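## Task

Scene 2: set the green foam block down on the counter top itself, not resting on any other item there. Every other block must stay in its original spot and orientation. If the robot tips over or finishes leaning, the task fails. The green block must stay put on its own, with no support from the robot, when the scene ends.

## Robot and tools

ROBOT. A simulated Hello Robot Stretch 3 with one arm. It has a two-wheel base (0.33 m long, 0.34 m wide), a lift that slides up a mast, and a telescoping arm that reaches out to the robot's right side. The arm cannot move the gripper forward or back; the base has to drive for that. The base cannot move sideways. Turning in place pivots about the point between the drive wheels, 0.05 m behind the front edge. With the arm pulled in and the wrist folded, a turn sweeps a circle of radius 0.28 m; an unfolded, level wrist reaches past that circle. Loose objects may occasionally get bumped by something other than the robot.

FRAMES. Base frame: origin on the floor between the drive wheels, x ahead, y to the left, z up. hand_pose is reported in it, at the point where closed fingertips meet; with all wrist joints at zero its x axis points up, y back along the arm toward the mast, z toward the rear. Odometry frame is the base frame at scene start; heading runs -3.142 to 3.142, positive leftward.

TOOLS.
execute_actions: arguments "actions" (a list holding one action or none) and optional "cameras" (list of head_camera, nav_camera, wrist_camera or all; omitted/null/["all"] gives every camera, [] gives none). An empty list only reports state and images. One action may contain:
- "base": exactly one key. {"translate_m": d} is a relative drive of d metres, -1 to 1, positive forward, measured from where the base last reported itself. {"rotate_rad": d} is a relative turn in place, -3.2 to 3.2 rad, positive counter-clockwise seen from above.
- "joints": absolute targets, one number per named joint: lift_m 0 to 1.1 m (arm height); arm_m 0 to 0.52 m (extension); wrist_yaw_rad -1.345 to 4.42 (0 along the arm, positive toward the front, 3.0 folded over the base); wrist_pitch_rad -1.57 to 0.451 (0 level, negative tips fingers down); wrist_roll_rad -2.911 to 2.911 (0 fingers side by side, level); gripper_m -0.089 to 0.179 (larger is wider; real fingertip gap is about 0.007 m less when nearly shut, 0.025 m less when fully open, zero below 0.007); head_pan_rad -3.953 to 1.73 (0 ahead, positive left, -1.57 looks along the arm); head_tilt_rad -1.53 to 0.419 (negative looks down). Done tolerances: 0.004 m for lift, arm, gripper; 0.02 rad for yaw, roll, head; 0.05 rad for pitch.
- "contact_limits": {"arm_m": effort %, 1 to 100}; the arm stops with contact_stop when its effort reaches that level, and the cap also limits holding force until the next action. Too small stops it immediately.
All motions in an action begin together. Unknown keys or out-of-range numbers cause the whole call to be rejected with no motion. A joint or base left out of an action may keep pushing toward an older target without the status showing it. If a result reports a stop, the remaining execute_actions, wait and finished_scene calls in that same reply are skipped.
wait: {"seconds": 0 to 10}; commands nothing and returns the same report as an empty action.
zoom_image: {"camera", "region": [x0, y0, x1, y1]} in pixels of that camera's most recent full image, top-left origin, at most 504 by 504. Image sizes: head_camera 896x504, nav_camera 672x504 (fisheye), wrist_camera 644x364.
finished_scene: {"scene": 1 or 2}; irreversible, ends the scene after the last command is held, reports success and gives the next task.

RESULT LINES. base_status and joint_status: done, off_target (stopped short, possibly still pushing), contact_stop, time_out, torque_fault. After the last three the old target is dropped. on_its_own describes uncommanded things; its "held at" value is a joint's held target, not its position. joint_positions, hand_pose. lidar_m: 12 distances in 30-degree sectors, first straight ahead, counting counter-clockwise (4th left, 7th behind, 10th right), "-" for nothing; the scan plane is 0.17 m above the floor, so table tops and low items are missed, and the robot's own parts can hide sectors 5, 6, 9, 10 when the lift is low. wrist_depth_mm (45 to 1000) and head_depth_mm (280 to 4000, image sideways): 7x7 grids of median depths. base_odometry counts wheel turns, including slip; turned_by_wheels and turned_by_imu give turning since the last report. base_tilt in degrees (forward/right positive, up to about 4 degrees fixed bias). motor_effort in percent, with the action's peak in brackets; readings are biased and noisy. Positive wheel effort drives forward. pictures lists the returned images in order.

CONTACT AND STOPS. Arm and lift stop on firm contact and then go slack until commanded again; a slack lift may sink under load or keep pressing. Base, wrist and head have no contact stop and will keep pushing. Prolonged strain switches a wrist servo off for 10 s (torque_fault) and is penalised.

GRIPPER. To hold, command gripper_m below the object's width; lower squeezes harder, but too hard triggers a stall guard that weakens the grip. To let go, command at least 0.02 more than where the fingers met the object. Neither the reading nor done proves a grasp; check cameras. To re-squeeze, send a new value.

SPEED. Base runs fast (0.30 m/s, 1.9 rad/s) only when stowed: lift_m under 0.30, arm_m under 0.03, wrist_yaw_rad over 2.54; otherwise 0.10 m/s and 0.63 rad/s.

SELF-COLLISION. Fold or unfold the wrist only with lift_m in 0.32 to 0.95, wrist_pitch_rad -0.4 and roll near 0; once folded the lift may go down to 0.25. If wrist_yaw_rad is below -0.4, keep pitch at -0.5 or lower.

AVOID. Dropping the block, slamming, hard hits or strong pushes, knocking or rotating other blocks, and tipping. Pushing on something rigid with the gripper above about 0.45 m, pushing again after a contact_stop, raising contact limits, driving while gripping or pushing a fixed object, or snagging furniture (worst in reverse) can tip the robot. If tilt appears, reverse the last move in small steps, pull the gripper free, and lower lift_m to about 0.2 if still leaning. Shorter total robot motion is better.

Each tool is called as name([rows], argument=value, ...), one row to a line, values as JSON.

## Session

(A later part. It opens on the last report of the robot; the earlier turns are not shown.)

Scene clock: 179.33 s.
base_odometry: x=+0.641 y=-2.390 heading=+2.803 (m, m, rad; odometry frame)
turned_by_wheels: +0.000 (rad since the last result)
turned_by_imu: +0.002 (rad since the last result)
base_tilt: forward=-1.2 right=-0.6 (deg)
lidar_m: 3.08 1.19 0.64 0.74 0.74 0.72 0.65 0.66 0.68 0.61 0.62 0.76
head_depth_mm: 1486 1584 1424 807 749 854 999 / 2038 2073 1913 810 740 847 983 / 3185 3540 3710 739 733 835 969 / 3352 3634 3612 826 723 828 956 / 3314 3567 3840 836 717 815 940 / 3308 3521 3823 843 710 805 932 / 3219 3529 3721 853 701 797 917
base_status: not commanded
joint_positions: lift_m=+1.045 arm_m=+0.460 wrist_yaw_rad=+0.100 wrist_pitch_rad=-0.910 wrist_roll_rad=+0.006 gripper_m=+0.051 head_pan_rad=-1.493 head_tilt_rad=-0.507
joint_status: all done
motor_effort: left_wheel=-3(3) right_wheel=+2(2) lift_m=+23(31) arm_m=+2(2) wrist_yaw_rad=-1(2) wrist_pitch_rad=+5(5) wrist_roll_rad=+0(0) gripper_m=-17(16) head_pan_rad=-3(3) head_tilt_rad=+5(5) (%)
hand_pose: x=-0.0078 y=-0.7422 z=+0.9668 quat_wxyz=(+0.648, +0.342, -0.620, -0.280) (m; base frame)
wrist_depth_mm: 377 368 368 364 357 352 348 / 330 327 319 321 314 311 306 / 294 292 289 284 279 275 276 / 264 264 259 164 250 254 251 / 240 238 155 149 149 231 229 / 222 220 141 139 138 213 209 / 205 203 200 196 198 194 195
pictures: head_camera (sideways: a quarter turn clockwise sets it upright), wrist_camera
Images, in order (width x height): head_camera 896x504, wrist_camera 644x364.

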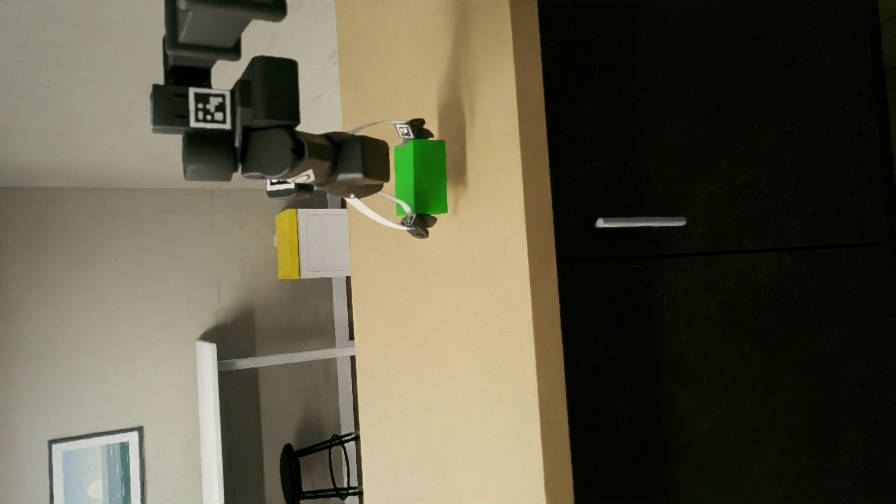

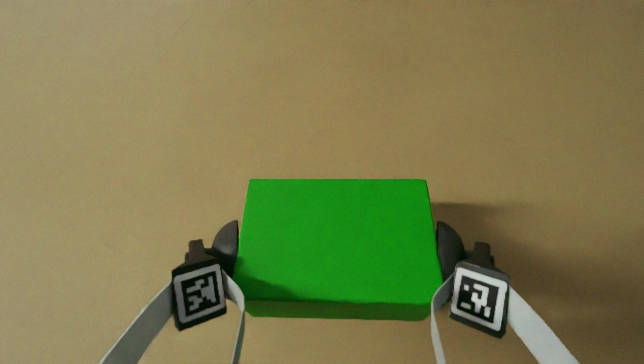

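execute_actions([
  {"joints": {"lift_m": 1.013}},
], cameras=[])

execute_actions([
  {"joints": {"gripper_m": 0.15}},
], cameras=[])

execute_actions([
  {"joints": {"lift_m": 1.08}},
])

Scene clock: 185.73 s.
base_odometry: x=+0.641 y=-2.390 heading=+2.803 (m, m, rad; odometry frame)
turned_by_wheels: +0.000 (rad since the last result)
turned_by_imu: +0.001 (rad since the last result)
base_tilt: forward=-1.1 right=-0.5 (deg)
lidar_m: 3.08 1.19 0.64 0.73 0.74 0.72 0.65 0.66 0.68 0.61 0.62 0.76
head_depth_mm: 1485 1528 1116 806 749 857 997 / 2032 2090 1123 811 740 845 982 / 3157 3446 3658 751 732 834 970 / 3389 3670 3587 829 723 824 957 / 3331 3634 3793 837 719 815 945 / 3301 3509 3815 845 712 804 929 / 3257 3507 3762 854 704 797 921
base_status: not commanded
joint_positions: lift_m=+1.013 arm_m=+0.460 wrist_yaw_rad=+0.100 wrist_pitch_rad=-0.910 wrist_roll_rad=+0.006 gripper_m=+0.051 head_pan_rad=-1.493 head_tilt_rad=-0.507
joint_status: all done
motor_effort: left_wheel=-3(3) right_wheel=+2(2) lift_m=+23(24) arm_m=+2(2) wrist_yaw_rad=+1(1) wrist_pitch_rad=+6(5) wrist_roll_rad=+0(0) gripper_m=-17(17) head_pan_rad=-3(3) head_tilt_rad=+4(5) (%)
hand_pose: x=-0.0078 y=-0.7421 z=+0.9348 quat_wxyz=(+0.648, +0.342, -0.620, -0.280) (m; base frame)
wrist_depth_mm: 323 315 313 309 306 299 291 / 280 280 276 270 268 265 259 / 253 250 247 244 240 238 235 / 228 222 220 164 213 215 212 / 206 205 155 149 149 197 194 / 190 188 140 139 138 182 178 / 175 173 170 169 166 165 167
pictures: none
No camera images: the call's "cameras" was empty. Leave "cameras" out to get every camera's image.

Scene clock: 187.23 s.
base_odometry: x=+0.641 y=-2.390 heading=+2.803 (m, m, rad; odometry frame)
turned_by_wheels: +0.000 (rad since the last result)
turned_by_imu: +0.000 (rad since the last result)
base_tilt: forward=-1.2 right=-0.7 (deg)
lidar_m: 3.08 1.19 0.64 0.73 0.74 0.72 0.65 0.66 0.68 0.62 0.62 0.76
head_depth_mm: 1490 1526 1115 806 748 857 997 / 2033 2083 1129 811 740 843 982 / 3142 3431 3645 754 734 837 969 / 3321 3612 3579 806 724 827 956 / 3334 3586 3757 839 716 816 943 / 3252 3476 3792 843 711 805 931 / 3271 3513 3741 852 702 795 917
base_status: not commanded
joint_positions: lift_m=+1.013 arm_m=+0.460 wrist_yaw_rad=+0.100 wrist_pitch_rad=-0.910 wrist_roll_rad=+0.006 gripper_m=+0.150 head_pan_rad=-1.493 head_tilt_rad=-0.507
joint_status: all done
motor_effort: left_wheel=-3(3) right_wheel=+2(2) lift_m=+23(23) arm_m=+2(2) wrist_yaw_rad=+0(0) wrist_pitch_rad=+6(5) wrist_roll_rad=+0(0) gripper_m=+0(90) head_pan_rad=-3(3) head_tilt_rad=+5(5) (%)
hand_pose: x=-0.0078 y=-0.7421 z=+0.9348 quat_wxyz=(+0.648, +0.342, -0.620, -0.280) (m; base frame)
wrist_depth_mm: 321 315 311 307 302 295 296 / 281 278 273 271 268 267 261 / 250 250 246 245 238 239 234 / 226 224 221 167 213 214 212 / 206 205 198 152 154 199 194 / 189 - 179 142 141 180 179 / 177 172 172 170 168 166 166
pictures: none
No camera images: the call's "cameras" was empty. Leave "cameras" out to get every camera's image.

Scene clock: 188.67 s.
base_odometry: x=+0.641 y=-2.390 heading=+2.803 (m, m, rad; odometry frame)
turned_by_wheels: +0.000 (rad since the last result)
turned_by_imu: +0.000 (rad since the last result)
base_tilt: forward=-1.2 right=-0.6 (deg)
lidar_m: 3.09 1.19 0.64 0.74 0.74 0.72 0.65 0.66 0.68 0.61 0.62 0.76
head_depth_mm: 1488 1546 1427 808 748 854 997 / 2035 - 2003 813 740 846 980 / 3164 3632 1139 766 735 835 968 / 3332 3633 3613 828 724 827 955 / 3308 3612 3765 837 719 814 942 / 3292 3522 3878 845 710 806 930 / 3269 3500 3700 853 703 797 920
base_status: not commanded
joint_positions: lift_m=+1.080 arm_m=+0.460 wrist_yaw_rad=+0.100 wrist_pitch_rad=-0.910 wrist_roll_rad=+0.006 gripper_m=+0.150 head_pan_rad=-1.493 head_tilt_rad=-0.507
joint_status: all done
motor_effort: left_wheel=-3(3) right_wheel=+1(2) lift_m=+31(32) arm_m=+2(2) wrist_yaw_rad=+0(1) wrist_pitch_rad=+5(6) wrist_roll_rad=+0(0) gripper_m=+1(1) head_pan_rad=-3(4) head_tilt_rad=+5(5) (%)
hand_pose: x=-0.0078 y=-0.7422 z=+1.0013 quat_wxyz=(+0.648, +0.342, -0.620, -0.280) (m; base frame)
wrist_depth_mm: 438 431 423 421 410 407 400 / 383 381 370 371 362 356 355 / 339 340 333 331 328 324 319 / 308 302 304 299 295 293 286 / 282 279 275 224 267 269 265 / 256 - 253 206 239 245 244 / 241 233 234 225 226 225 224
pictures: head_camera (sideways: a quarter turn clockwise sets it upright), nav_camera (sideways: a quarter turn counterclockwise sets it upright), wrist_camera
Images, in order (width x height): head_camera 896x504, nav_camera 672x504, wrist_camera 644x364.

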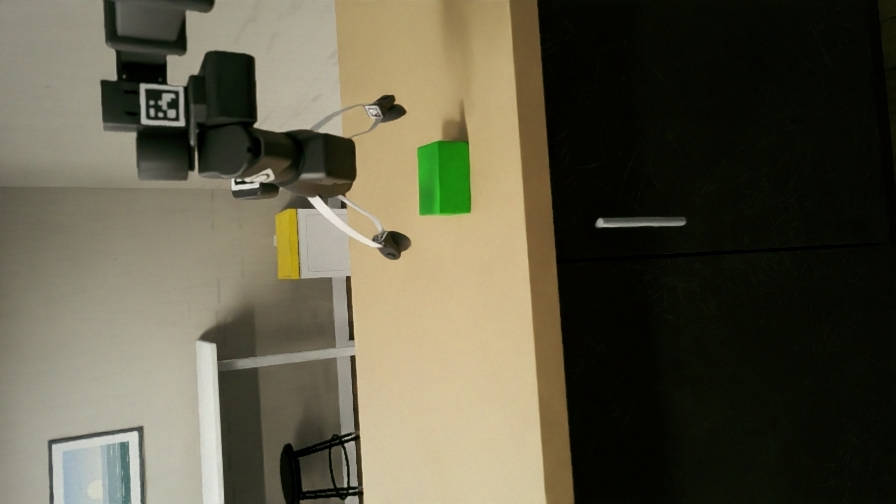

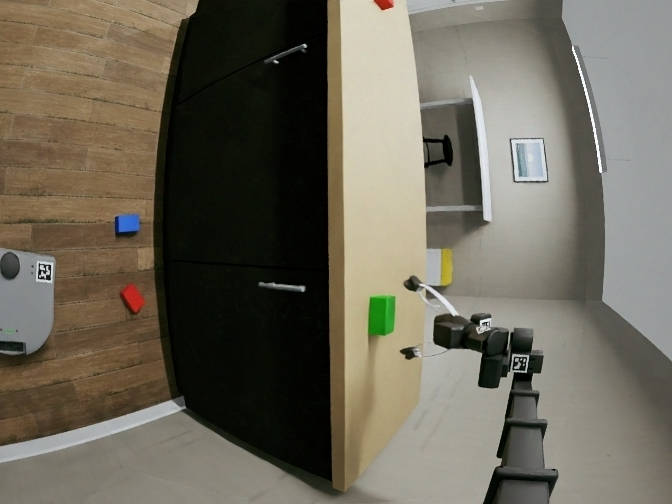

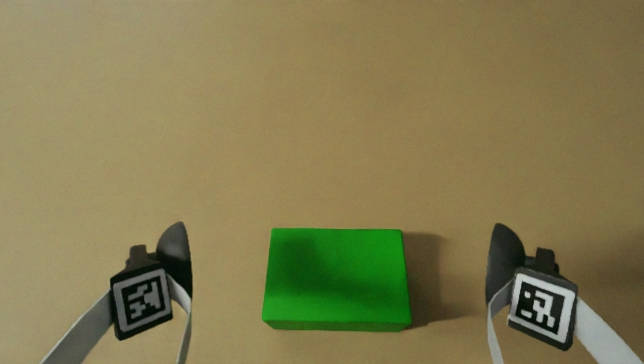

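finished_scene(scene=2)

The scene is finished: the task was done.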